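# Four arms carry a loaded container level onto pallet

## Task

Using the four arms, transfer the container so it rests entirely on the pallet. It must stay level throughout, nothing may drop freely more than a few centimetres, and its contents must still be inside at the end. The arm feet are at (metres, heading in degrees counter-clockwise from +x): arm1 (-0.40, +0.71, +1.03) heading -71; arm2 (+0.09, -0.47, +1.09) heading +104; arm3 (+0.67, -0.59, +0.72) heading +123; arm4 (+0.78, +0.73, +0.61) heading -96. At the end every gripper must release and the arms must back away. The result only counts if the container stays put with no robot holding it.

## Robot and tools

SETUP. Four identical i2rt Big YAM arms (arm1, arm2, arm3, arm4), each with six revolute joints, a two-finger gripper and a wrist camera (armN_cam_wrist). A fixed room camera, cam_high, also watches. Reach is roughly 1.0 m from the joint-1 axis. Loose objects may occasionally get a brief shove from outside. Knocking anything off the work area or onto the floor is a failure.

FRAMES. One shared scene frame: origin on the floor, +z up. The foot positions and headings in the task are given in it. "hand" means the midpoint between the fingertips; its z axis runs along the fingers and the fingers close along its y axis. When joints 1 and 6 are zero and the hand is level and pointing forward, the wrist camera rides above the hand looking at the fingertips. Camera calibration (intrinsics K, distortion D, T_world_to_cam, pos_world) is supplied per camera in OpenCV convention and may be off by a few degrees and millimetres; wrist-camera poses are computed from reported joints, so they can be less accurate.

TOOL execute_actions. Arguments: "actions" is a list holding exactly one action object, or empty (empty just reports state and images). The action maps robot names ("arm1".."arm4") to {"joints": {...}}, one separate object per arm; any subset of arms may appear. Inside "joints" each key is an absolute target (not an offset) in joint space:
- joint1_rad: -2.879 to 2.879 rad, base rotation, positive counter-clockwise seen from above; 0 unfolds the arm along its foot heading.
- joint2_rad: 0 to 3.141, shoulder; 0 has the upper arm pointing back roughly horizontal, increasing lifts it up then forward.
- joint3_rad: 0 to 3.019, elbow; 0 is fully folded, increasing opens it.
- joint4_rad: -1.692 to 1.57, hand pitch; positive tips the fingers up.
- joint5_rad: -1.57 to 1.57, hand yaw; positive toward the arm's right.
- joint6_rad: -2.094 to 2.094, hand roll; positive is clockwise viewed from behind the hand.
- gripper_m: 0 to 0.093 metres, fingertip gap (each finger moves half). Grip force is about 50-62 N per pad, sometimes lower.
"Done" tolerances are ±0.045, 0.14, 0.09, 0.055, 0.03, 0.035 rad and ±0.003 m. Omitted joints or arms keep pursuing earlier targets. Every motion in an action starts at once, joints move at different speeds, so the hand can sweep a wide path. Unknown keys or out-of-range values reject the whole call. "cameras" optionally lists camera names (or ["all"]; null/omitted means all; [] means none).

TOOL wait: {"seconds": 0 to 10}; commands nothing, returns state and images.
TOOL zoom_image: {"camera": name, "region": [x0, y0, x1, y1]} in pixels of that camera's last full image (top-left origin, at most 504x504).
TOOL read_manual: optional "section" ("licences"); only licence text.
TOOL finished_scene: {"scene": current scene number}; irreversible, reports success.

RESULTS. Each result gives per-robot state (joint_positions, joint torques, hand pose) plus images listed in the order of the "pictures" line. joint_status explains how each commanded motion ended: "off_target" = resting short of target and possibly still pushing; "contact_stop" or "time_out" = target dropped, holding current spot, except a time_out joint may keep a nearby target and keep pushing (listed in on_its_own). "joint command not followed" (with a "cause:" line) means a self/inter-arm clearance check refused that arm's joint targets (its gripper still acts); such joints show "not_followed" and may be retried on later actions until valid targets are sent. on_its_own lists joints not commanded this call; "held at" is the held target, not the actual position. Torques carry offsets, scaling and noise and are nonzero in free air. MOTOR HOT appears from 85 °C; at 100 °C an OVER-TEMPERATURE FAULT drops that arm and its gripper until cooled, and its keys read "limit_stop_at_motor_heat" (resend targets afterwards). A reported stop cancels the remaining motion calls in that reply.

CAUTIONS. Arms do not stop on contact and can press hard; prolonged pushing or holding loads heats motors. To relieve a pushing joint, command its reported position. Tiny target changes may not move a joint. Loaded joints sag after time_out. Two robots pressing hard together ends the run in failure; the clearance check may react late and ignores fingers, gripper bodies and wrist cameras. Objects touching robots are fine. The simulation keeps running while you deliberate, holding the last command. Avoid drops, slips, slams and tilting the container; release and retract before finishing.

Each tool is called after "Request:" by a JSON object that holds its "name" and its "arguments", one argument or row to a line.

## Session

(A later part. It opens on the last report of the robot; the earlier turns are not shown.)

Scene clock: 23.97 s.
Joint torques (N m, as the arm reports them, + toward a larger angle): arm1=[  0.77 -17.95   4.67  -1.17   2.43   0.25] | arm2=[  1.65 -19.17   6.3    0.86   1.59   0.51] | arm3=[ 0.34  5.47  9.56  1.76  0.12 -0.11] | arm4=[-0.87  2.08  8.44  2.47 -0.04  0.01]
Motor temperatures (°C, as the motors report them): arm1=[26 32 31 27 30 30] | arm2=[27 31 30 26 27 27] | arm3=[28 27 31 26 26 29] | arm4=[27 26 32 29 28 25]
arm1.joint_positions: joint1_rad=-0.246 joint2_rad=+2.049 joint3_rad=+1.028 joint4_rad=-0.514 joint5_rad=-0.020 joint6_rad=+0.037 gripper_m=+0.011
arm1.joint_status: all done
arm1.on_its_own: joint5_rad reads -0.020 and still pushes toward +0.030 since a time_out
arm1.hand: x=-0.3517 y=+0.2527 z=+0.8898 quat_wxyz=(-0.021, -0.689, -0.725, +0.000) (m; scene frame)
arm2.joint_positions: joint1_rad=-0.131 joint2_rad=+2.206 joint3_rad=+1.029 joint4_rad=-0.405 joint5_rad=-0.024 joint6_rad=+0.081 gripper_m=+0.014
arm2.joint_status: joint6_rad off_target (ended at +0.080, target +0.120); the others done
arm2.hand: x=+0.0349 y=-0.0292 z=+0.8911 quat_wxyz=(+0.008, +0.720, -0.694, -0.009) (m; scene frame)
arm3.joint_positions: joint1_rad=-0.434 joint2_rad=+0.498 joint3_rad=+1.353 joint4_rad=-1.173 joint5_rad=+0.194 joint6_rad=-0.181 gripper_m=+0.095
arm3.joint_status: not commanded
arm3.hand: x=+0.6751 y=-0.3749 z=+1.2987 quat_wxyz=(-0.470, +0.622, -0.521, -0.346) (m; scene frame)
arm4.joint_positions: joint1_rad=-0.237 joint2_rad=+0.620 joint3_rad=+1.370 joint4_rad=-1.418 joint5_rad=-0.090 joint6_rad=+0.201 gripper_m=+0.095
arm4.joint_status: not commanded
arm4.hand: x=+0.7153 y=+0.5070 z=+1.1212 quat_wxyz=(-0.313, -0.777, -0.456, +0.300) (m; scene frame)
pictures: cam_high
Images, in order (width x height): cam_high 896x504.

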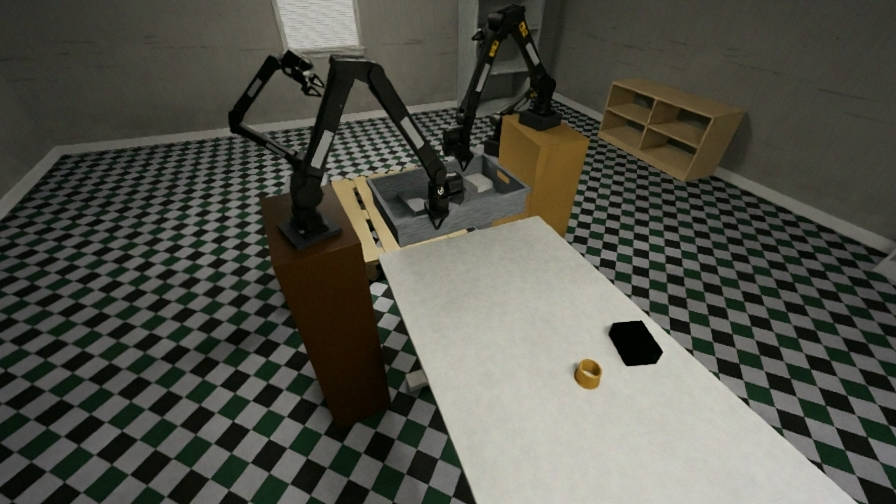

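Request:
{"name": "execute_actions", "arguments": {
  "actions": [
    {"arm1":{"joints":{"joint1_rad":0.049,"joint2_rad":2.07,"joint3_rad":1.17,"joint4_rad":-0.60,"joint6_rad":0.36}},"arm2":{"joints":{"joint1_rad":-0.435,"joint2_rad":2.11,"joint3_rad":1.09,"joint4_rad":-0.405,"joint6_rad":-0.21}}}
  ],
  "cameras": ["cam_high"]
}}

Scene clock: 25.60 s.
Joint torques (N m, as the arm reports them, + toward a larger angle): arm1=[ -0.05 -17.56   7.11  -1.46   1.74   0.11] | arm2=[  0.96 -18.96   7.76   1.47   1.78   0.28] | arm3=[ 0.07  6.    9.48  1.8   0.13 -0.06] | arm4=[-0.92  2.57  8.38  2.44 -0.06 -0.02]
Motor temperatures (°C, as the motors report them): arm1=[26 32 31 27 30 30] | arm2=[27 31 30 26 27 27] | arm3=[28 27 31 26 26 29] | arm4=[27 26 32 29 28 25]
arm1.joint_positions: joint1_rad=+0.052 joint2_rad=+2.094 joint3_rad=+1.132 joint4_rad=-0.562 joint5_rad=-0.005 joint6_rad=+0.343 gripper_m=+0.012
arm1.joint_status: all done
arm1.on_its_own: joint5_rad reads -0.005 and still pushes toward +0.030 since a time_out
arm1.hand: x=-0.2066 y=+0.2521 z=+0.8925 quat_wxyz=(-0.024, -0.692, -0.722, +0.003) (m; scene frame)
arm2.joint_positions: joint1_rad=-0.445 joint2_rad=+2.201 joint3_rad=+1.032 joint4_rad=-0.425 joint5_rad=-0.029 joint6_rad=-0.228 gripper_m=+0.014
arm2.joint_status: all done
arm2.hand: x=+0.1726 y=-0.0352 z=+0.8932 quat_wxyz=(+0.014, +0.718, -0.696, -0.011) (m; scene frame)
arm3.joint_positions: joint1_rad=-0.434 joint2_rad=+0.498 joint3_rad=+1.353 joint4_rad=-1.173 joint5_rad=+0.194 joint6_rad=-0.181 gripper_m=+0.095
arm3.joint_status: not commanded
arm3.hand: x=+0.6751 y=-0.3749 z=+1.2987 quat_wxyz=(-0.470, +0.622, -0.521, -0.346) (m; scene frame)
arm4.joint_positions: joint1_rad=-0.237 joint2_rad=+0.620 joint3_rad=+1.370 joint4_rad=-1.418 joint5_rad=-0.090 joint6_rad=+0.201 gripper_m=+0.095
arm4.joint_status: not commanded
arm4.hand: x=+0.7153 y=+0.5070 z=+1.1212 quat_wxyz=(-0.313, -0.777, -0.456, +0.300) (m; scene frame)
pictures: cam_high
Images, in order (width x height): cam_high 896x504.

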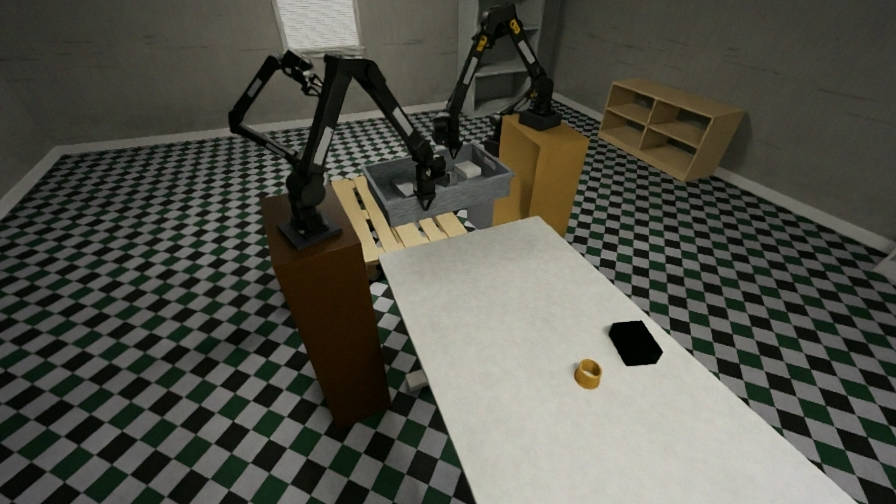

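Request:
{"name": "execute_actions", "arguments": {
  "actions": [
    {"arm1":{"joints":{"joint1_rad":0.287,"joint2_rad":2.28,"joint3_rad":1.41,"joint4_rad":-0.635,"joint5_rad":0.01,"joint6_rad":0.595}},"arm2":{"joints":{"joint1_rad":-0.689,"joint2_rad":2.305,"joint3_rad":1.265,"joint4_rad":-0.405,"joint6_rad":-0.47}}}
  ],
  "cameras": ["cam_high"]
}}

Scene clock: 27.17 s.
Joint torques (N m, as the arm reports them, + toward a larger angle): arm1=[ -0.06 -21.45   6.19  -1.7    0.86   0.  ] | arm2=[  2.73 -19.72   7.06   1.66   1.41   0.36] | arm3=[ 0.67  6.16  9.5   1.79  0.12 -0.07] | arm4=[-0.33  2.38  8.52  2.36 -0.03 -0.02]
Motor temperatures (°C, as the motors report them): arm1=[26 32 31 27 30 30] | arm2=[27 31 30 26 28 27] | arm3=[28 27 31 26 26 29] | arm4=[27 26 32 29 28 25]
arm1.joint_positions: joint1_rad=+0.289 joint2_rad=+2.320 joint3_rad=+1.388 joint4_rad=-0.590 joint5_rad=-0.007 joint6_rad=+0.588 gripper_m=+0.012
arm1.joint_status: all done
arm1.hand: x=-0.0624 y=+0.2534 z=+0.8371 quat_wxyz=(-0.026, -0.694, -0.719, -0.003) (m; scene frame)
arm2.joint_positions: joint1_rad=-0.723 joint2_rad=+2.385 joint3_rad=+1.215 joint4_rad=-0.430 joint5_rad=-0.020 joint6_rad=-0.496 gripper_m=+0.014
arm2.joint_status: all done
arm2.hand: x=+0.3098 y=-0.0370 z=+0.8375 quat_wxyz=(+0.013, +0.714, -0.700, -0.011) (m; scene frame)
arm3.joint_positions: joint1_rad=-0.434 joint2_rad=+0.498 joint3_rad=+1.353 joint4_rad=-1.173 joint5_rad=+0.194 joint6_rad=-0.181 gripper_m=+0.095
arm3.joint_status: not commanded
arm3.hand: x=+0.6751 y=-0.3749 z=+1.2987 quat_wxyz=(-0.470, +0.622, -0.521, -0.346) (m; scene frame)
arm4.joint_positions: joint1_rad=-0.237 joint2_rad=+0.620 joint3_rad=+1.370 joint4_rad=-1.418 joint5_rad=-0.090 joint6_rad=+0.201 gripper_m=+0.095
arm4.joint_status: not commanded
arm4.hand: x=+0.7153 y=+0.5070 z=+1.1212 quat_wxyz=(-0.313, -0.777, -0.456, +0.300) (m; scene frame)
pictures: cam_high
Images, in order (width x height): cam_high 896x504.

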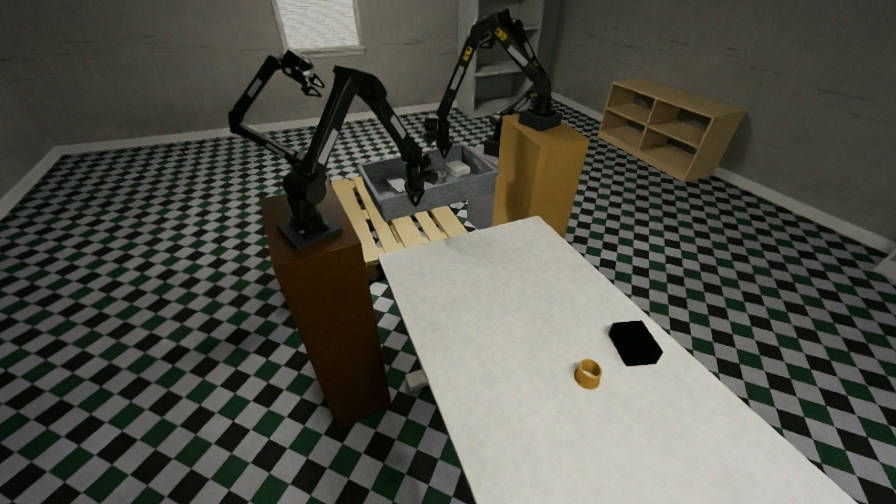

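Request:
{"name": "execute_actions", "arguments": {
  "actions": [
    {"arm1":{"joints":{"joint1_rad":0.395,"joint2_rad":2.428,"joint3_rad":1.612,"joint4_rad":-0.70,"joint6_rad":0.70}},"arm2":{"joints":{"joint1_rad":-0.838,"joint2_rad":2.43,"joint3_rad":1.45,"joint4_rad":-0.445,"joint6_rad":-0.62}}}
  ],
  "cameras": []
}}

Request:
{"name": "execute_actions", "arguments": {
  "actions": [
    {"arm1":{"joints":{"joint1_rad":0.476,"joint2_rad":2.572,"joint3_rad":1.852,"joint4_rad":-0.79,"joint6_rad":0.78}},"arm2":{"joints":{"joint1_rad":-0.938,"joint2_rad":2.545,"joint3_rad":1.645,"joint4_rad":-0.517,"joint6_rad":-0.72}}}
  ],
  "cameras": ["cam_high","arm3_cam_wrist","arm4_cam_wrist"]
}}

Scene clock: 29.60 s.
Joint torques (N m, as the arm reports them, + toward a larger angle): arm1=[ -0.34 -22.76   6.76  -2.07   0.86  -0.15] | arm2=[  1.33 -21.05   8.29   1.92   1.39   0.09] | arm3=[ 0.67  5.88  9.47  1.76  0.12 -0.08] | arm4=[-0.71  2.36  8.36  2.39 -0.04 -0.03]
Motor temperatures (°C, as the motors report them): arm1=[26 33 32 27 30 30] | arm2=[27 31 30 26 28 27] | arm3=[28 27 31 26 26 29] | arm4=[27 26 32 29 28 25]
arm1.joint_positions: joint1_rad=+0.402 joint2_rad=+2.465 joint3_rad=+1.587 joint4_rad=-0.645 joint5_rad=-0.007 joint6_rad=+0.709 gripper_m=+0.012
arm1.joint_status: joint4_rad time_out (moved -0.055 of -0.110); the others done
arm1.on_its_own: joint4_rad reads -0.645 and still pushes toward -0.700 since a time_out
arm1.hand: x=+0.0188 y=+0.2600 z=+0.8036 quat_wxyz=(-0.025, -0.697, -0.716, -0.006) (m; scene frame)
arm2.joint_positions: joint1_rad=-0.853 joint2_rad=+2.510 joint3_rad=+1.388 joint4_rad=-0.475 joint5_rad=-0.020 joint6_rad=-0.619 gripper_m=+0.014
arm2.joint_status: all done
arm2.hand: x=+0.3873 y=-0.0347 z=+0.8031 quat_wxyz=(+0.011, +0.712, -0.702, -0.013) (m; scene frame)
arm3.joint_positions: joint1_rad=-0.434 joint2_rad=+0.498 joint3_rad=+1.353 joint4_rad=-1.173 joint5_rad=+0.194 joint6_rad=-0.181 gripper_m=+0.095
arm3.joint_status: not commanded
arm3.hand: x=+0.6751 y=-0.3749 z=+1.2987 quat_wxyz=(-0.470, +0.622, -0.521, -0.346) (m; scene frame)
arm4.joint_positions: joint1_rad=-0.237 joint2_rad=+0.620 joint3_rad=+1.370 joint4_rad=-1.418 joint5_rad=-0.090 joint6_rad=+0.201 gripper_m=+0.095
arm4.joint_status: not commanded
arm4.hand: x=+0.7153 y=+0.5070 z=+1.1212 quat_wxyz=(-0.313, -0.777, -0.456, +0.300) (m; scene frame)
pictures: none
No camera images: the call's "cameras" was empty. Leave "cameras" out to get every camera's image.

not run: a stop came earlier in this reply.

Request:
{"name": "execute_actions", "arguments": {
  "actions": [
    {"arm1":{"joints":{"joint1_rad":0.476,"joint2_rad":2.572,"joint3_rad":1.845,"joint4_rad":-0.76,"joint6_rad":0.78}},"arm2":{"joints":{"joint1_rad":-0.938,"joint2_rad":2.545,"joint3_rad":1.65,"joint4_rad":-0.535,"joint6_rad":-0.72}}}
  ],
  "cameras": ["cam_high","arm3_cam_wrist","arm4_cam_wrist"]
}}

Scene clock: 31.90 s.
Joint torques (N m, as the arm reports them, + toward a larger angle): arm1=[ -0.48 -24.27   8.58  -2.09   0.47  -0.21] | arm2=[  0.91 -22.27   9.47   1.72   1.05  -0.03] | arm3=[ 0.05  5.82  9.36  1.77  0.15 -0.07] | arm4=[-0.79  2.15  8.45  2.41 -0.02 -0.04]
Motor temperatures (°C, as the motors report them): arm1=[26 33 32 27 30 30] | arm2=[27 31 30 26 28 27] | arm3=[28 27 31 26 26 29] | arm4=[27 26 32 29 28 25]
arm1.joint_positions: joint1_rad=+0.483 joint2_rad=+2.609 joint3_rad=+1.803 joint4_rad=-0.704 joint5_rad=+0.001 joint6_rad=+0.796 gripper_m=+0.012
arm1.joint_status: joint4_rad time_out (moved -0.059 of -0.115); the others done
arm1.on_its_own: joint4_rad reads -0.704 and still pushes toward -0.760 since a time_out
arm1.hand: x=+0.0876 y=+0.2619 z=+0.7722 quat_wxyz=(-0.032, -0.699, -0.714, -0.004) (m; scene frame)
arm2.joint_positions: joint1_rad=-0.947 joint2_rad=+2.625 joint3_rad=+1.577 joint4_rad=-0.561 joint5_rad=-0.012 joint6_rad=-0.707 gripper_m=+0.014
arm2.joint_status: all done
arm2.hand: x=+0.4531 y=-0.0348 z=+0.7754 quat_wxyz=(+0.015, +0.710, -0.704, -0.010) (m; scene frame)
arm3.joint_positions: joint1_rad=-0.434 joint2_rad=+0.498 joint3_rad=+1.353 joint4_rad=-1.173 joint5_rad=+0.194 joint6_rad=-0.181 gripper_m=+0.095
arm3.joint_status: not commanded
arm3.hand: x=+0.6751 y=-0.3749 z=+1.2987 quat_wxyz=(-0.470, +0.622, -0.521, -0.346) (m; scene frame)
arm4.joint_positions: joint1_rad=-0.237 joint2_rad=+0.620 joint3_rad=+1.370 joint4_rad=-1.418 joint5_rad=-0.090 joint6_rad=+0.201 gripper_m=+0.095
arm4.joint_status: not commanded
arm4.hand: x=+0.7153 y=+0.5070 z=+1.1212 quat_wxyz=(-0.313, -0.777, -0.456, +0.300) (m; scene frame)
pictures: arm3_cam_wrist, arm4_cam_wrist, cam_high
Images, in order (width x height): arm3_cam_wrist 896x504, arm4_cam_wrist 896x504, cam_high 896x504.

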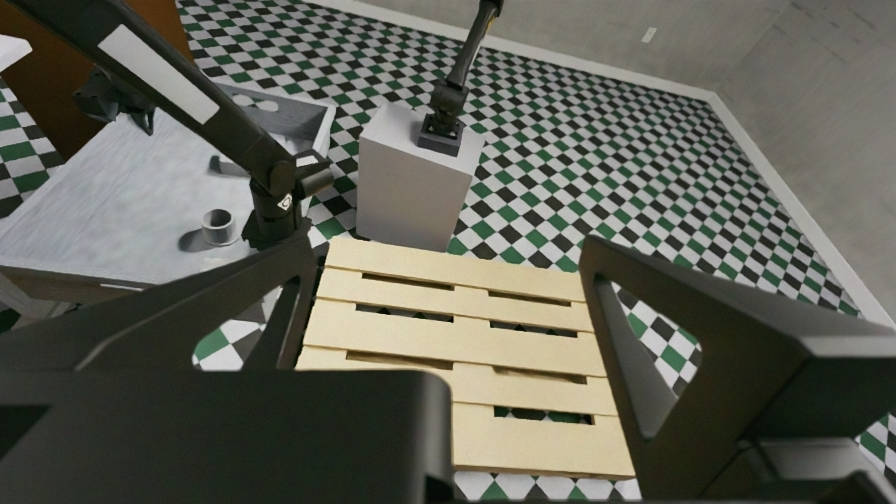

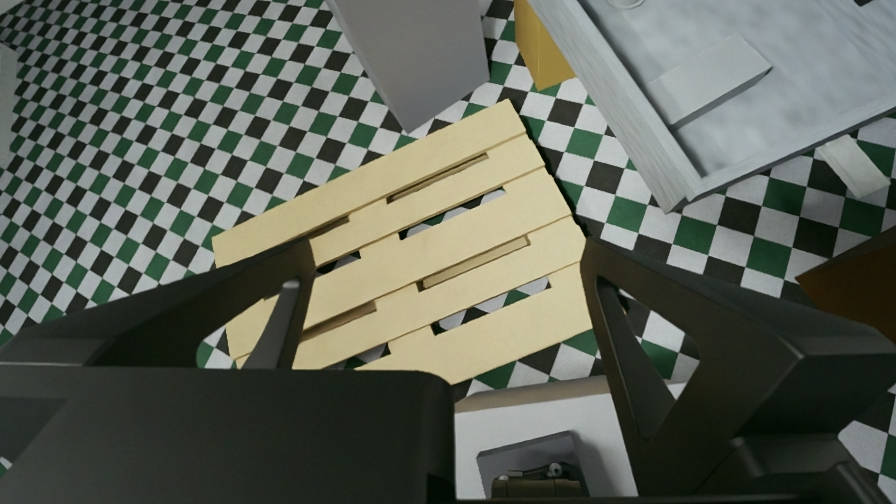

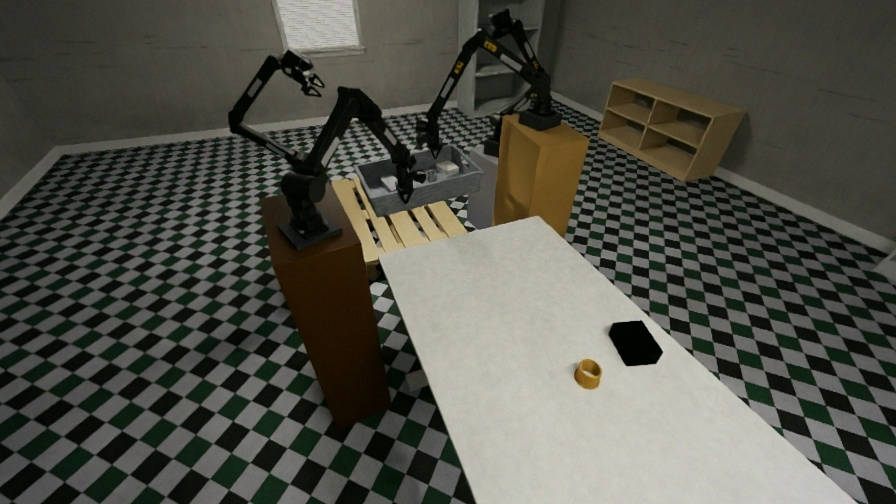

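Request:
{"name": "execute_actions", "arguments": {
  "actions": [
    {"arm3":{"joints":{"joint1_rad":0.216,"joint2_rad":1.231,"joint3_rad":1.0,"joint4_rad":-1.32,"joint5_rad":0,"joint6_rad":-0.79,"gripper_m":0.093}},"arm4":{"joints":{"joint1_rad":-0.92,"joint2_rad":1.75,"joint3_rad":2.125,"joint4_rad":-1.69,"joint5_rad":0,"joint6_rad":0.53,"gripper_m":0.093}}}
  ],
  "cameras": ["cam_high"]
}}

Request:
{"name": "execute_actions", "arguments": {
  "actions": [
    {"arm3":{"joints":{"joint2_rad":1.82,"joint3_rad":1.69,"joint4_rad":-1.405}},"arm4":{"joints":{"joint2_rad":1.92}}}
  ],
  "cameras": ["cam_high","arm3_cam_wrist","arm4_cam_wrist"]
}}

Scene clock: 34.23 s.
Joint torques (N m, as the arm reports them, + toward a larger angle): arm1=[ -0.45 -24.28   8.57  -2.12   0.47  -0.22] | arm2=[  0.96 -22.32   9.44   1.7    1.04  -0.02] | arm3=[ 0.62 -4.48 11.41 -0.48 -0.15 -0.24] | arm4=[ -0.92 -21.35  11.04   0.88   0.13   0.14]
Motor temperatures (°C, as the motors report them): arm1=[26 33 32 27 30 30] | arm2=[27 31 31 26 28 27] | arm3=[28 27 31 26 26 29] | arm4=[27 26 33 29 28 25]
arm1.joint_positions: joint1_rad=+0.483 joint2_rad=+2.609 joint3_rad=+1.803 joint4_rad=-0.704 joint5_rad=+0.001 joint6_rad=+0.796 gripper_m=+0.012
arm1.joint_status: not commanded
arm1.on_its_own: joint4_rad reads -0.704 and still pushes toward -0.760 since a time_out
arm1.hand: x=+0.0876 y=+0.2619 z=+0.7722 quat_wxyz=(-0.032, -0.699, -0.714, -0.004) (m; scene frame)
arm2.joint_positions: joint1_rad=-0.947 joint2_rad=+2.625 joint3_rad=+1.577 joint4_rad=-0.561 joint5_rad=-0.012 joint6_rad=-0.707 gripper_m=+0.014
arm2.joint_status: not commanded
arm2.hand: x=+0.4531 y=-0.0348 z=+0.7754 quat_wxyz=(+0.015, +0.710, -0.704, -0.010) (m; scene frame)
arm3.joint_positions: joint1_rad=+0.215 joint2_rad=+1.220 joint3_rad=+0.975 joint4_rad=-1.303 joint5_rad=+0.003 joint6_rad=-0.776 gripper_m=+0.093
arm3.joint_status: all done
arm3.hand: x=+0.4330 y=-0.3506 z=+0.8875 quat_wxyz=(-0.003, +1.000, -0.004, -0.010) (m; scene frame)
arm4.joint_positions: joint1_rad=-0.921 joint2_rad=+1.769 joint3_rad=+2.082 joint4_rad=-1.683 joint5_rad=-0.002 joint6_rad=+0.515 gripper_m=+0.093
arm4.joint_status: all done
arm4.hand: x=+0.2844 y=+0.4310 z=+0.9686 quat_wxyz=(-0.047, -0.995, -0.011, +0.083) (m; scene frame)
pictures: cam_high
Images, in order (width x height): cam_high 896x504.

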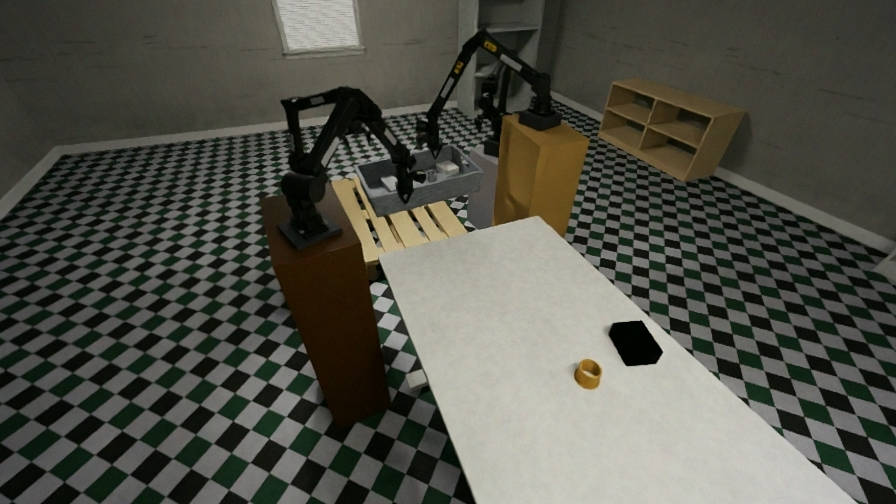

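Scene clock: 35.63 s.
Joint torques (N m, as the arm reports them, + toward a larger angle): arm1=[ -0.37 -24.23   8.58  -2.1    0.46  -0.22] | arm2=[  1.   -22.29   9.44   1.71   1.04  -0.03] | arm3=[  0.94 -15.14  13.03  -0.19  -0.17  -0.25] | arm4=[ -0.8  -22.75   9.74   0.85   0.15   0.18]
Motor temperatures (°C, as the motors report them): arm1=[26 33 32 27 29 30] | arm2=[27 32 31 26 28 27] | arm3=[28 27 32 26 26 29] | arm4=[27 27 33 29 28 25]
arm1.joint_positions: joint1_rad=+0.483 joint2_rad=+2.609 joint3_rad=+1.803 joint4_rad=-0.704 joint5_rad=+0.001 joint6_rad=+0.796 gripper_m=+0.012
arm1.joint_status: not commanded
arm1.on_its_own: joint4_rad reads -0.704 and still pushes toward -0.760 since a time_out
arm1.hand: x=+0.0876 y=+0.2619 z=+0.7722 quat_wxyz=(-0.032, -0.699, -0.714, -0.004) (m; scene frame)
arm2.joint_positions: joint1_rad=-0.947 joint2_rad=+2.625 joint3_rad=+1.577 joint4_rad=-0.561 joint5_rad=-0.012 joint6_rad=-0.707 gripper_m=+0.014
arm2.joint_status: not commanded
arm2.hand: x=+0.4531 y=-0.0348 z=+0.7754 quat_wxyz=(+0.015, +0.710, -0.704, -0.010) (m; scene frame)
arm3.joint_positions: joint1_rad=+0.215 joint2_rad=+1.816 joint3_rad=+1.649 joint4_rad=-1.394 joint5_rad=+0.003 joint6_rad=-0.777 gripper_m=+0.093
arm3.joint_status: all done
arm3.hand: x=+0.2721 y=-0.1905 z=+0.8873 quat_wxyz=(+0.002, +1.000, -0.003, -0.005) (m; scene frame)
arm4.joint_positions: joint1_rad=-0.921 joint2_rad=+1.929 joint3_rad=+2.100 joint4_rad=-1.684 joint5_rad=-0.002 joint6_rad=+0.515 gripper_m=+0.093
arm4.joint_status: all done
arm4.hand: x=+0.2563 y=+0.4148 z=+0.8841 quat_wxyz=(-0.011, -1.000, -0.011, +0.021) (m; scene frame)
pictures: arm3_cam_wrist, arm4_cam_wrist, cam_high
camera_calibration (this result's frames):
arm3_cam_wrist: T_world_to_cam=[[0.0257095, 0.999667, 0.00223688, 0.184107], [0.806342, -0.0220601, 0.591038, -0.744615], [0.59089, -0.0133916, -0.806641, 0.677813], [0, 0, 0, 1]] pos_world=[0.195169, -0.191395, 0.986435]
arm4_cam_wrist: T_world_to_cam=[[-0.0316155, 0.999495, -0.00312135, -0.407898], [0.839671, 0.0282537, 0.542359, -0.700686], [0.542174, 0.014526, -0.840141, 0.718345], [0, 0, 0, 1]] pos_world=[0.185983, 0.417055, 0.982261]
Images, in order (width x height): arm3_cam_wrist 896x504, arm4_cam_wrist 896x504, cam_high 896x504.

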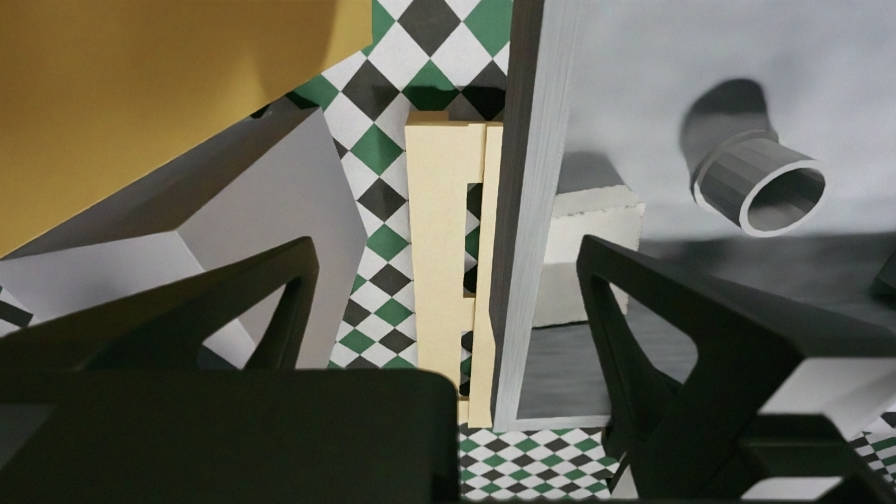

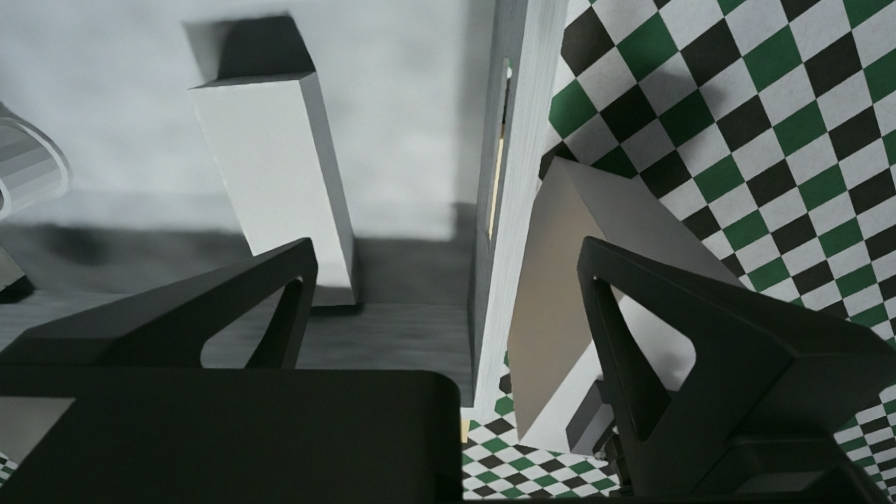

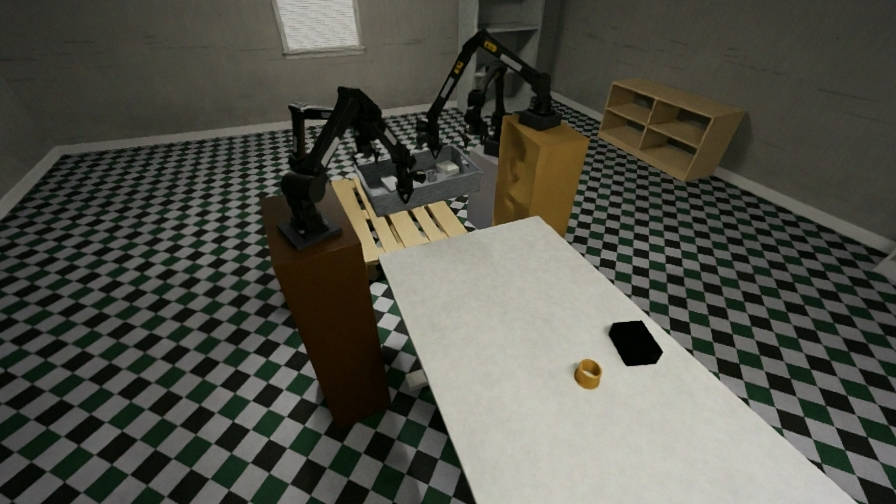

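Request:
{"name": "execute_actions", "arguments": {
  "actions": [
    {"arm3":{"joints":{"joint1_rad":0.174,"joint2_rad":1.945,"joint3_rad":1.835,"joint4_rad":-1.43,"joint6_rad":-0.825}},"arm4":{"joints":{"joint1_rad":-0.968,"joint6_rad":0.49}}}
  ],
  "cameras": ["arm3_cam_wrist","arm4_cam_wrist"]
}}

Scene clock: 36.90 s.
Joint torques (N m, as the arm reports them, + toward a larger angle): arm1=[ -0.4  -24.27   8.57  -2.09   0.47  -0.21] | arm2=[  1.04 -22.25   9.46   1.69   1.04  -0.03] | arm3=[  0.43 -15.08  13.14  -0.28  -0.13  -0.27] | arm4=[ -0.56 -23.11   9.74   0.73   0.16  -0.18]
Motor temperatures (°C, as the motors report them): arm1=[26 34 33 27 29 30] | arm2=[27 32 31 26 28 27] | arm3=[28 27 32 26 26 29] | arm4=[27 27 33 29 28 25]
arm1.joint_positions: joint1_rad=+0.483 joint2_rad=+2.609 joint3_rad=+1.803 joint4_rad=-0.704 joint5_rad=+0.001 joint6_rad=+0.796 gripper_m=+0.012
arm1.joint_status: not commanded
arm1.on_its_own: joint4_rad reads -0.704 and still pushes toward -0.760 since a time_out
arm1.hand: x=+0.0876 y=+0.2619 z=+0.7722 quat_wxyz=(-0.032, -0.699, -0.714, -0.004) (m; scene frame)
arm2.joint_positions: joint1_rad=-0.947 joint2_rad=+2.625 joint3_rad=+1.577 joint4_rad=-0.561 joint5_rad=-0.012 joint6_rad=-0.707 gripper_m=+0.014
arm2.joint_status: not commanded
arm2.hand: x=+0.4531 y=-0.0348 z=+0.7754 quat_wxyz=(+0.015, +0.710, -0.704, -0.010) (m; scene frame)
arm3.joint_positions: joint1_rad=+0.179 joint2_rad=+1.927 joint3_rad=+1.792 joint4_rad=-1.417 joint5_rad=+0.003 joint6_rad=-0.811 gripper_m=+0.093
arm3.joint_status: all done
arm3.hand: x=+0.2577 y=-0.1459 z=+0.8798 quat_wxyz=(-0.002, +1.000, -0.004, -0.009) (m; scene frame)
arm4.joint_positions: joint1_rad=-0.967 joint2_rad=+1.929 joint3_rad=+2.100 joint4_rad=-1.684 joint5_rad=-0.002 joint6_rad=+0.505 gripper_m=+0.093
arm4.joint_status: all done
arm4.hand: x=+0.2425 y=+0.4393 z=+0.8843 quat_wxyz=(-0.010, -1.000, +0.007, +0.022) (m; scene frame)
pictures: arm3_cam_wrist, arm4_cam_wrist
camera_calibration (this result's frames):
arm3_cam_wrist: T_world_to_cam=[[0.0277822, 0.999567, 0.00970111, 0.132843], [0.810254, -0.0282019, 0.5854, -0.724544], [0.58542, -0.00840331, -0.810687, 0.686545], [0, 0, 0, 1]] pos_world=[0.181457, -0.14745, 0.979432]
arm4_cam_wrist: T_world_to_cam=[[0.00424518, 0.999988, -0.00241976, -0.442333], [0.840483, -0.00225692, 0.541833, -0.676214], [0.541821, -0.00433395, -0.840483, 0.734262], [0, 0, 0, 1]] pos_world=[0.172385, 0.443984, 0.982459]
Images, in order (width x height): arm3_cam_wrist 896x504, arm4_cam_wrist 896x504.

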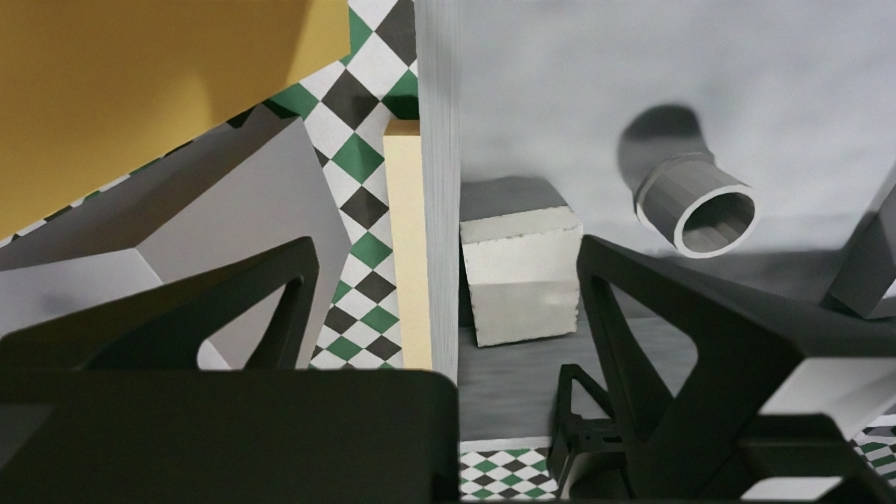

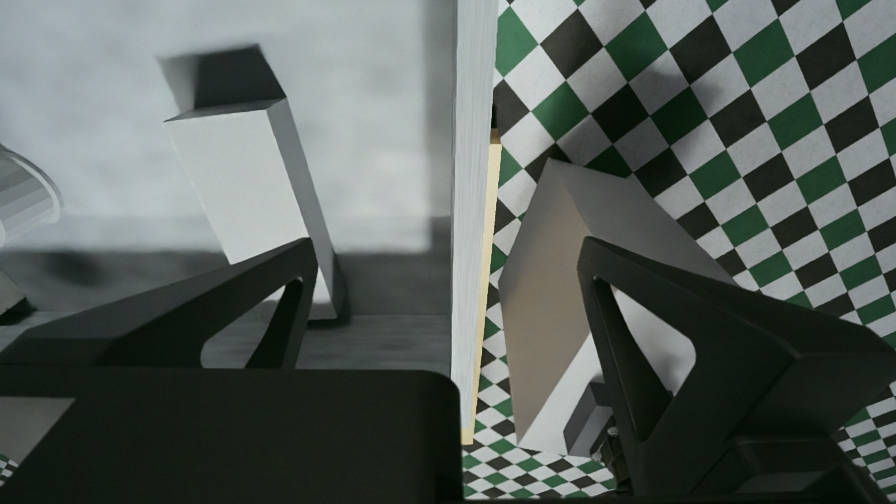

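Request:
{"name": "execute_actions", "arguments": {
  "actions": [
    {"arm3":{"joints":{"joint2_rad":2.02,"joint3_rad":1.655,"joint4_rad":-1.205}},"arm4":{"joints":{"joint1_rad":-0.98,"joint3_rad":1.81,"joint4_rad":-1.447}}}
  ],
  "cameras": ["arm3_cam_wrist","arm4_cam_wrist"]
}}

Scene clock: 38.33 s.
Joint torques (N m, as the arm reports them, + toward a larger angle): arm1=[ -0.39 -24.28   8.57  -2.09   0.47  -0.21] | arm2=[  0.95 -22.27   9.44   1.71   1.04  -0.03] | arm3=[  0.05 -17.89  10.23   0.61  -0.12  -0.2 ] | arm4=[ -1.71 -22.3    8.54   1.2    0.13  -0.14]
Motor temperatures (°C, as the motors report them): arm1=[26 34 33 27 29 30] | arm2=[27 32 31 26 28 27] | arm3=[28 27 32 26 26 29] | arm4=[27 27 33 29 28 25]
arm1.joint_positions: joint1_rad=+0.483 joint2_rad=+2.609 joint3_rad=+1.803 joint4_rad=-0.704 joint5_rad=+0.001 joint6_rad=+0.796 gripper_m=+0.012
arm1.joint_status: not commanded
arm1.on_its_own: joint4_rad reads -0.704 and still pushes toward -0.760 since a time_out
arm1.hand: x=+0.0876 y=+0.2619 z=+0.7722 quat_wxyz=(-0.032, -0.699, -0.714, -0.004) (m; scene frame)
arm2.joint_positions: joint1_rad=-0.947 joint2_rad=+2.625 joint3_rad=+1.577 joint4_rad=-0.561 joint5_rad=-0.012 joint6_rad=-0.707 gripper_m=+0.014
arm2.joint_status: not commanded
arm2.hand: x=+0.4531 y=-0.0348 z=+0.7754 quat_wxyz=(+0.015, +0.710, -0.704, -0.010) (m; scene frame)
arm3.joint_positions: joint1_rad=+0.179 joint2_rad=+2.024 joint3_rad=+1.639 joint4_rad=-1.223 joint5_rad=+0.003 joint6_rad=-0.811 gripper_m=+0.093
arm3.joint_status: all done
arm3.hand: x=+0.2617 y=-0.1522 z=+0.7674 quat_wxyz=(+0.018, +1.000, -0.004, +0.010) (m; scene frame)
arm4.joint_positions: joint1_rad=-0.967 joint2_rad=+1.920 joint3_rad=+1.801 joint4_rad=-1.456 joint5_rad=-0.002 joint6_rad=+0.505 gripper_m=+0.093
arm4.joint_status: all done
arm4.hand: x=+0.2567 y=+0.4475 z=+0.7757 quat_wxyz=(+0.005, -1.000, +0.007, -0.005) (m; scene frame)
pictures: arm3_cam_wrist, arm4_cam_wrist
camera_calibration (this result's frames):
arm3_cam_wrist: T_world_to_cam=[[0.0271085, 0.999185, -0.0299087, 0.170638], [0.787405, -0.00291114, 0.616429, -0.676166], [0.61584, -0.0402607, -0.786842, 0.561901], [0, 0, 0, 1]] pos_world=[0.18175, -0.149845, 0.86404]
arm4_cam_wrist: T_world_to_cam=[[0.00354842, 0.999637, 0.0267041, -0.473167], [0.809909, -0.0185363, 0.586263, -0.648636], [0.586545, 0.0195476, -0.809681, 0.589309], [0, 0, 0, 1]] pos_world=[0.181358, 0.449453, 0.870059]
Images, in order (width x height): arm3_cam_wrist 896x504, arm4_cam_wrist 896x504.

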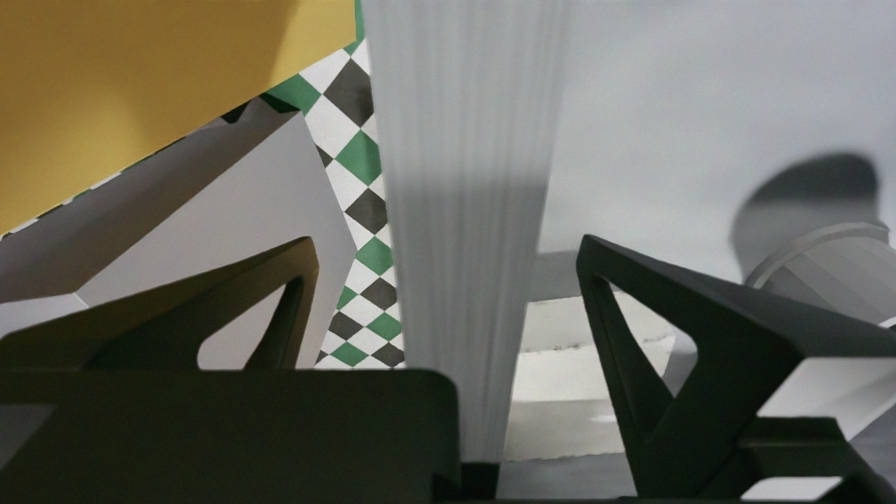

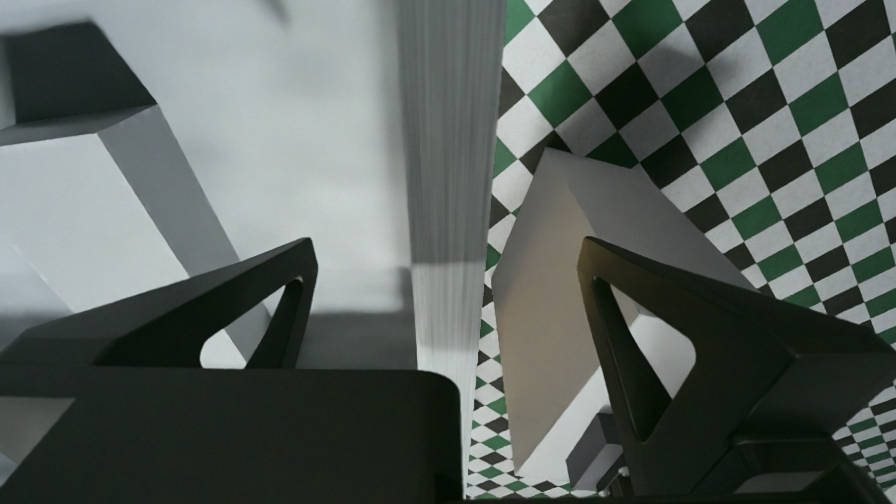

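Request:
{"name": "execute_actions", "arguments": {
  "actions": [
    {"arm3":{"joints":{"gripper_m":0}},"arm4":{"joints":{"joint1_rad":-0.967,"joint2_rad":1.94,"joint3_rad":1.73,"joint4_rad":-1.345}}}
  ],
  "cameras": ["arm3_cam_wrist","arm4_cam_wrist"]
}}

Scene clock: 39.50 s.
Joint torques (N m, as the arm reports them, + toward a larger angle): arm1=[ -0.66 -24.24   8.49  -2.06   0.15  -0.21] | arm2=[  0.96 -22.15   9.44   1.89   1.    -0.02] | arm3=[ -0.21 -17.99  10.18   0.59  -0.57  -0.18] | arm4=[ -1.09 -20.18   8.26   1.28   0.13  -0.16]
Motor temperatures (°C, as the motors report them): arm1=[26 34 33 27 29 30] | arm2=[27 32 31 26 28 27] | arm3=[28 28 32 26 26 29] | arm4=[27 27 33 29 28 25]
arm1.joint_positions: joint1_rad=+0.483 joint2_rad=+2.609 joint3_rad=+1.804 joint4_rad=-0.705 joint5_rad=+0.008 joint6_rad=+0.796 gripper_m=+0.012
arm1.joint_status: not commanded
arm1.on_its_own: joint4_rad reads -0.705 and still pushes toward -0.760 since a time_out
arm1.hand: x=+0.0872 y=+0.2609 z=+0.7725 quat_wxyz=(-0.032, -0.699, -0.714, +0.000) (m; scene frame)
arm2.joint_positions: joint1_rad=-0.946 joint2_rad=+2.625 joint3_rad=+1.577 joint4_rad=-0.565 joint5_rad=-0.012 joint6_rad=-0.708 gripper_m=+0.014
arm2.joint_status: not commanded
arm2.hand: x=+0.4522 y=-0.0354 z=+0.7755 quat_wxyz=(+0.017, +0.710, -0.704, -0.009) (m; scene frame)
arm3.joint_positions: joint1_rad=+0.179 joint2_rad=+2.022 joint3_rad=+1.639 joint4_rad=-1.213 joint5_rad=+0.011 joint6_rad=-0.816 gripper_m=+0.012
arm3.joint_status: gripper_m off_target (ended at +0.012, target +0.000)
arm3.hand: x=+0.2611 y=-0.1495 z=+0.7684 quat_wxyz=(+0.011, +1.000, -0.001, +0.010) (m; scene frame)
arm4.joint_positions: joint1_rad=-0.967 joint2_rad=+1.923 joint3_rad=+1.723 joint4_rad=-1.354 joint5_rad=-0.002 joint6_rad=+0.505 gripper_m=+0.093
arm4.joint_status: all done
arm4.hand: x=+0.2558 y=+0.4472 z=+0.7445 quat_wxyz=(+0.000, -1.000, +0.007, +0.004) (m; scene frame)
pictures: arm3_cam_wrist, arm4_cam_wrist
camera_calibration (this result's frames):
arm3_cam_wrist: T_world_to_cam=[[0.0219663, 0.999622, -0.0165112, 0.159097], [0.788575, -0.00717213, 0.614897, -0.676048], [0.614546, -0.0265273, -0.788435, 0.566801], [0, 0, 0, 1]] pos_world=[0.181294, -0.148849, 0.865213]
arm4_cam_wrist: T_world_to_cam=[[0.00383367, 0.999852, 0.0167644, -0.464803], [0.820626, -0.0127258, 0.571324, -0.623812], [0.571453, 0.011567, -0.820553, 0.580113], [0, 0, 0, 1]] pos_world=[0.182191, 0.450086, 0.840205]
Images, in order (width x height): arm3_cam_wrist 896x504, arm4_cam_wrist 896x504.

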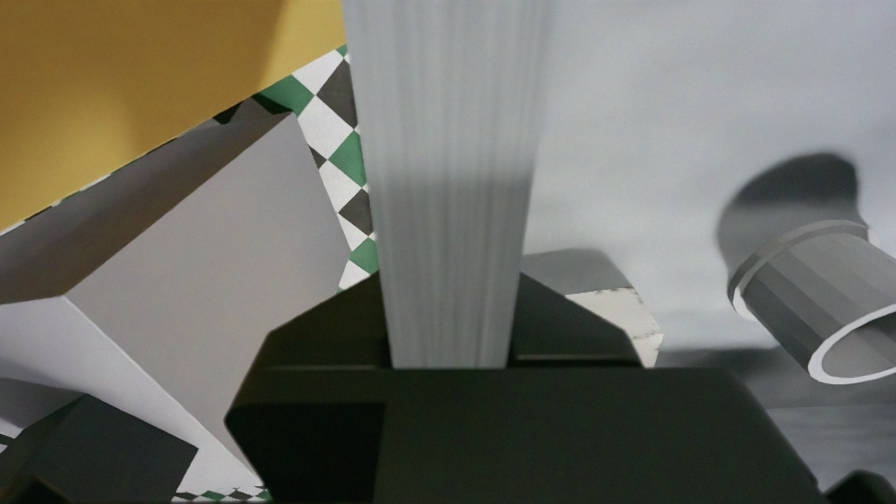

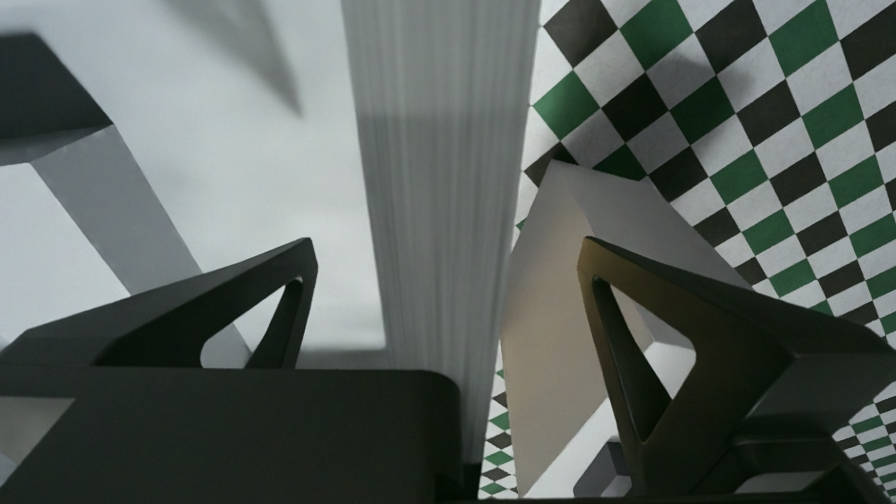

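Request:
{"name": "execute_actions", "arguments": {
  "actions": [
    {"arm4":{"joints":{"gripper_m":0}}}
  ],
  "cameras": []
}}

Request:
{"name": "execute_actions", "arguments": {
  "actions": [
    {"arm3":{"joints":{"joint2_rad":1.95,"joint3_rad":1.70}},"arm4":{"joints":{"joint2_rad":1.85,"joint3_rad":1.785}},"arm1":{"joints":{"joint2_rad":2.625,"joint3_rad":1.81,"joint4_rad":-0.705}},"arm2":{"joints":{"joint2_rad":2.62,"joint3_rad":1.60,"joint4_rad":-0.565}}}
  ],
  "cameras": ["cam_high"]
}}

Scene clock: 40.50 s.
Joint torques (N m, as the arm reports them, + toward a larger angle): arm1=[ -0.22 -24.28   8.38  -1.95   0.22  -0.18] | arm2=[  0.99 -22.36   9.48   1.93   1.08  -0.01] | arm3=[  0.05 -18.    10.37   0.37  -0.67  -0.23] | arm4=[ -0.25 -20.13   8.38   0.88   1.51  -0.13]
Motor temperatures (°C, as the motors report them): arm1=[26 34 33 27 29 30] | arm2=[27 32 31 26 28 27] | arm3=[28 28 32 26 26 29] | arm4=[27 27 33 29 28 25]
arm1.joint_positions: joint1_rad=+0.481 joint2_rad=+2.609 joint3_rad=+1.805 joint4_rad=-0.708 joint5_rad=+0.006 joint6_rad=+0.793 gripper_m=+0.012
arm1.joint_status: not commanded
arm1.hand: x=+0.0863 y=+0.2603 z=+0.7727 quat_wxyz=(-0.031, -0.699, -0.714, -0.001) (m; scene frame)
arm2.joint_positions: joint1_rad=-0.947 joint2_rad=+2.625 joint3_rad=+1.577 joint4_rad=-0.566 joint5_rad=-0.013 joint6_rad=-0.708 gripper_m=+0.014
arm2.joint_status: not commanded
arm2.hand: x=+0.4521 y=-0.0354 z=+0.7755 quat_wxyz=(+0.018, +0.711, -0.703, -0.010) (m; scene frame)
arm3.joint_positions: joint1_rad=+0.180 joint2_rad=+2.022 joint3_rad=+1.638 joint4_rad=-1.212 joint5_rad=+0.013 joint6_rad=-0.816 gripper_m=+0.012
arm3.joint_status: not commanded
arm3.hand: x=+0.2609 y=-0.1499 z=+0.7680 quat_wxyz=(+0.011, +1.000, -0.001, +0.010) (m; scene frame)
arm4.joint_positions: joint1_rad=-0.971 joint2_rad=+1.923 joint3_rad=+1.722 joint4_rad=-1.342 joint5_rad=-0.033 joint6_rad=+0.503 gripper_m=+0.013
arm4.joint_status: gripper_m off_target (ended at +0.013, target +0.000)
arm4.hand: x=+0.2550 y=+0.4428 z=+0.7445 quat_wxyz=(-0.017, -1.000, +0.008, +0.002) (m; scene frame)
pictures: none
No camera images: the call's "cameras" was empty. Leave "cameras" out to get every camera's image.

Scene clock: 41.13 s.
Joint torques (N m, as the arm reports them, + toward a larger angle): arm1=[ -0.17 -20.78   5.55  -0.3    0.24  -0.17] | arm2=[  0.95 -17.83   5.97   0.73   1.02  -0.02] | arm3=[  0.31 -22.23  14.04   0.24  -0.67  -0.21] | arm4=[ -0.93 -29.32  12.34   0.74   1.58  -0.15]
Motor temperatures (°C, as the motors report them): arm1=[26 34 33 27 29 30] | arm2=[27 32 31 26 28 27] | arm3=[28 28 32 26 26 29] | arm4=[27 27 33 29 28 25]
arm1.joint_positions: joint1_rad=+0.481 joint2_rad=+2.613 joint3_rad=+1.804 joint4_rad=-0.698 joint5_rad=+0.006 joint6_rad=+0.792 gripper_m=+0.012
arm1.joint_status: all done
arm1.hand: x=+0.0866 y=+0.2601 z=+0.7701 quat_wxyz=(-0.034, -0.699, -0.715, -0.001) (m; scene frame)
arm2.joint_positions: joint1_rad=-0.947 joint2_rad=+2.630 joint3_rad=+1.577 joint4_rad=-0.570 joint5_rad=-0.012 joint6_rad=-0.708 gripper_m=+0.013
arm2.joint_status: all done
arm2.hand: x=+0.4502 y=-0.0380 z=+0.7730 quat_wxyz=(+0.022, +0.710, -0.703, -0.009) (m; scene frame)
arm3.joint_positions: joint1_rad=+0.180 joint2_rad=+2.020 joint3_rad=+1.638 joint4_rad=-1.212 joint5_rad=+0.012 joint6_rad=-0.816 gripper_m=+0.012
arm3.joint_status: all done
arm3.hand: x=+0.2606 y=-0.1499 z=+0.7689 quat_wxyz=(+0.010, +1.000, -0.001, +0.009) (m; scene frame)
arm4.joint_positions: joint1_rad=-0.971 joint2_rad=+1.922 joint3_rad=+1.723 joint4_rad=-1.340 joint5_rad=-0.035 joint6_rad=+0.503 gripper_m=+0.013
arm4.joint_status: all done
arm4.hand: x=+0.2546 y=+0.4423 z=+0.7448 quat_wxyz=(-0.018, -1.000, +0.008, +0.002) (m; scene frame)
pictures: cam_high
Images, in order (width x height): cam_high 896x504.

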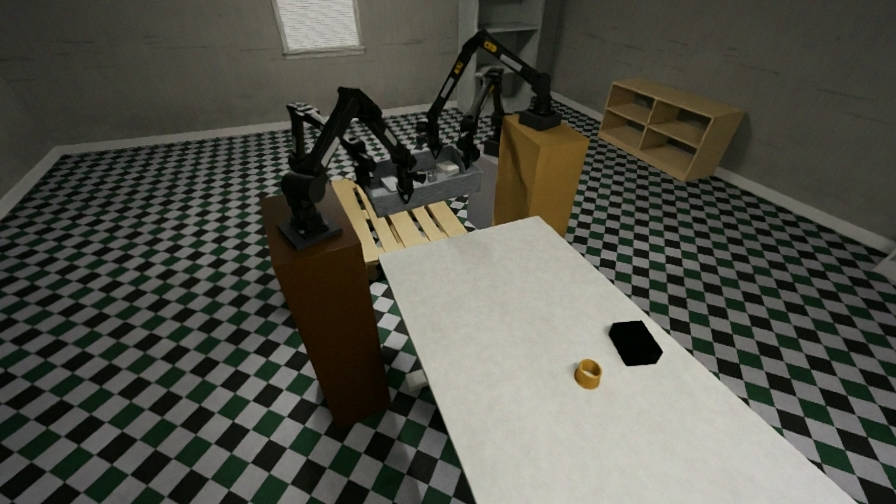

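Release arms 1 and 2.

Request:
{"name": "execute_actions", "arguments": {
  "actions": [
    {"arm1":{"joints":{"gripper_m":0.06}},"arm2":{"joints":{"gripper_m":0.06}}}
  ],
  "cameras": ["cam_high"]
}}

Scene clock: 41.87 s.
Joint torques (N m, as the arm reports them, + toward a larger angle): arm1=[ -0.21 -20.71   5.53  -0.33   0.07  -0.18] | arm2=[  0.94 -17.85   5.88   0.77  -0.01  -0.01] | arm3=[  0.1  -22.38  13.86   0.1   -0.45  -0.2 ] | arm4=[ -0.68 -28.51  12.57   0.4    1.43  -0.13]
Motor temperatures (°C, as the motors report them): arm1=[26 34 33 27 29 30] | arm2=[27 32 31 26 28 27] | arm3=[28 28 33 26 26 29] | arm4=[27 28 34 29 28 25]
arm1.joint_positions: joint1_rad=+0.481 joint2_rad=+2.613 joint3_rad=+1.804 joint4_rad=-0.699 joint5_rad=+0.010 joint6_rad=+0.792 gripper_m=+0.060
arm1.joint_status: all done
arm1.hand: x=+0.0859 y=+0.2596 z=+0.7701 quat_wxyz=(-0.033, -0.699, -0.714, +0.000) (m; scene frame)
arm2.joint_positions: joint1_rad=-0.945 joint2_rad=+2.629 joint3_rad=+1.579 joint4_rad=-0.570 joint5_rad=+0.013 joint6_rad=-0.708 gripper_m=+0.060
arm2.joint_status: all done
arm2.hand: x=+0.4533 y=-0.0395 z=+0.7734 quat_wxyz=(+0.020, +0.711, -0.703, +0.003) (m; scene frame)
arm3.joint_positions: joint1_rad=+0.180 joint2_rad=+2.020 joint3_rad=+1.638 joint4_rad=-1.204 joint5_rad=+0.008 joint6_rad=-0.816 gripper_m=+0.012
arm3.joint_status: not commanded
arm3.hand: x=+0.2587 y=-0.1489 z=+0.7689 quat_wxyz=(+0.008, +1.000, +0.000, +0.005) (m; scene frame)
arm4.joint_positions: joint1_rad=-0.971 joint2_rad=+1.922 joint3_rad=+1.723 joint4_rad=-1.333 joint5_rad=-0.031 joint6_rad=+0.502 gripper_m=+0.013
arm4.joint_status: not commanded
arm4.hand: x=+0.2526 y=+0.4425 z=+0.7449 quat_wxyz=(-0.018, -1.000, +0.007, +0.006) (m; scene frame)
pictures: cam_high
Images, in order (width x height): cam_high 896x504.

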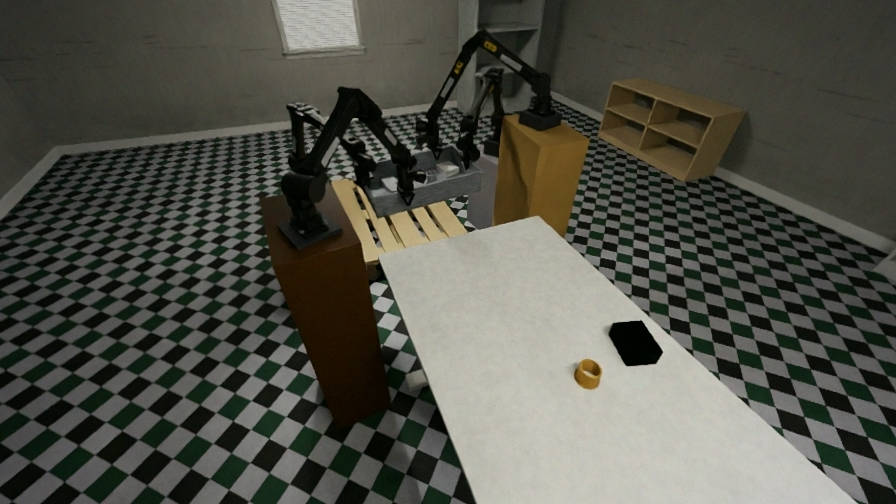

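Request:
{"name": "execute_actions", "arguments": {
  "actions": [
    {"arm1":{"joints":{"gripper_m":0.093,"joint2_rad":2.42,"joint4_rad":-0.89}},"arm2":{"joints":{"gripper_m":0.093,"joint2_rad":2.33,"joint3_rad":1.43,"joint4_rad":-0.64}}}
  ],
  "cameras": ["cam_high"]
}}

Scene clock: 43.40 s.
Joint torques (N m, as the arm reports them, + toward a larger angle): arm1=[ -0.23 -19.51   7.17  -0.33   0.08  -0.18] | arm2=[  0.85 -14.96   6.15   0.67  -0.01  -0.01] | arm3=[  0.3  -22.68  13.96  -0.06  -0.41  -0.19] | arm4=[ -0.33 -29.38  12.42   0.52   1.41  -0.12]
Motor temperatures (°C, as the motors report them): arm1=[26 34 33 27 29 30] | arm2=[27 32 31 26 28 27] | arm3=[28 29 33 26 26 29] | arm4=[27 28 34 29 28 25]
arm1.joint_positions: joint1_rad=+0.481 joint2_rad=+2.393 joint3_rad=+1.800 joint4_rad=-0.880 joint5_rad=+0.010 joint6_rad=+0.792 gripper_m=+0.093
arm1.joint_status: all done
arm1.hand: x=+0.1022 y=+0.2428 z=+0.9094 quat_wxyz=(-0.050, -0.698, -0.714, +0.000) (m; scene frame)
arm2.joint_positions: joint1_rad=-0.945 joint2_rad=+2.307 joint3_rad=+1.422 joint4_rad=-0.639 joint5_rad=+0.013 joint6_rad=-0.708 gripper_m=+0.093
arm2.joint_status: all done
arm2.hand: x=+0.4647 y=-0.0282 z=+0.9178 quat_wxyz=(-0.028, +0.711, -0.703, -0.001) (m; scene frame)
arm3.joint_positions: joint1_rad=+0.180 joint2_rad=+2.020 joint3_rad=+1.638 joint4_rad=-1.204 joint5_rad=+0.008 joint6_rad=-0.816 gripper_m=+0.012
arm3.joint_status: not commanded
arm3.hand: x=+0.2587 y=-0.1490 z=+0.7689 quat_wxyz=(+0.009, +1.000, +0.000, +0.005) (m; scene frame)
arm4.joint_positions: joint1_rad=-0.971 joint2_rad=+1.922 joint3_rad=+1.723 joint4_rad=-1.333 joint5_rad=-0.031 joint6_rad=+0.502 gripper_m=+0.013
arm4.joint_status: not commanded
arm4.hand: x=+0.2525 y=+0.4425 z=+0.7449 quat_wxyz=(-0.018, -1.000, +0.007, +0.007) (m; scene frame)
pictures: cam_high
Images, in order (width x height): cam_high 896x504.

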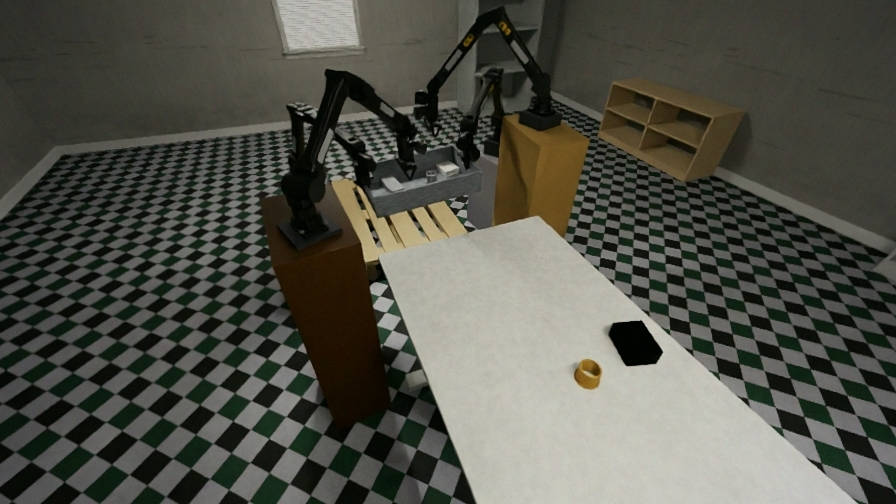

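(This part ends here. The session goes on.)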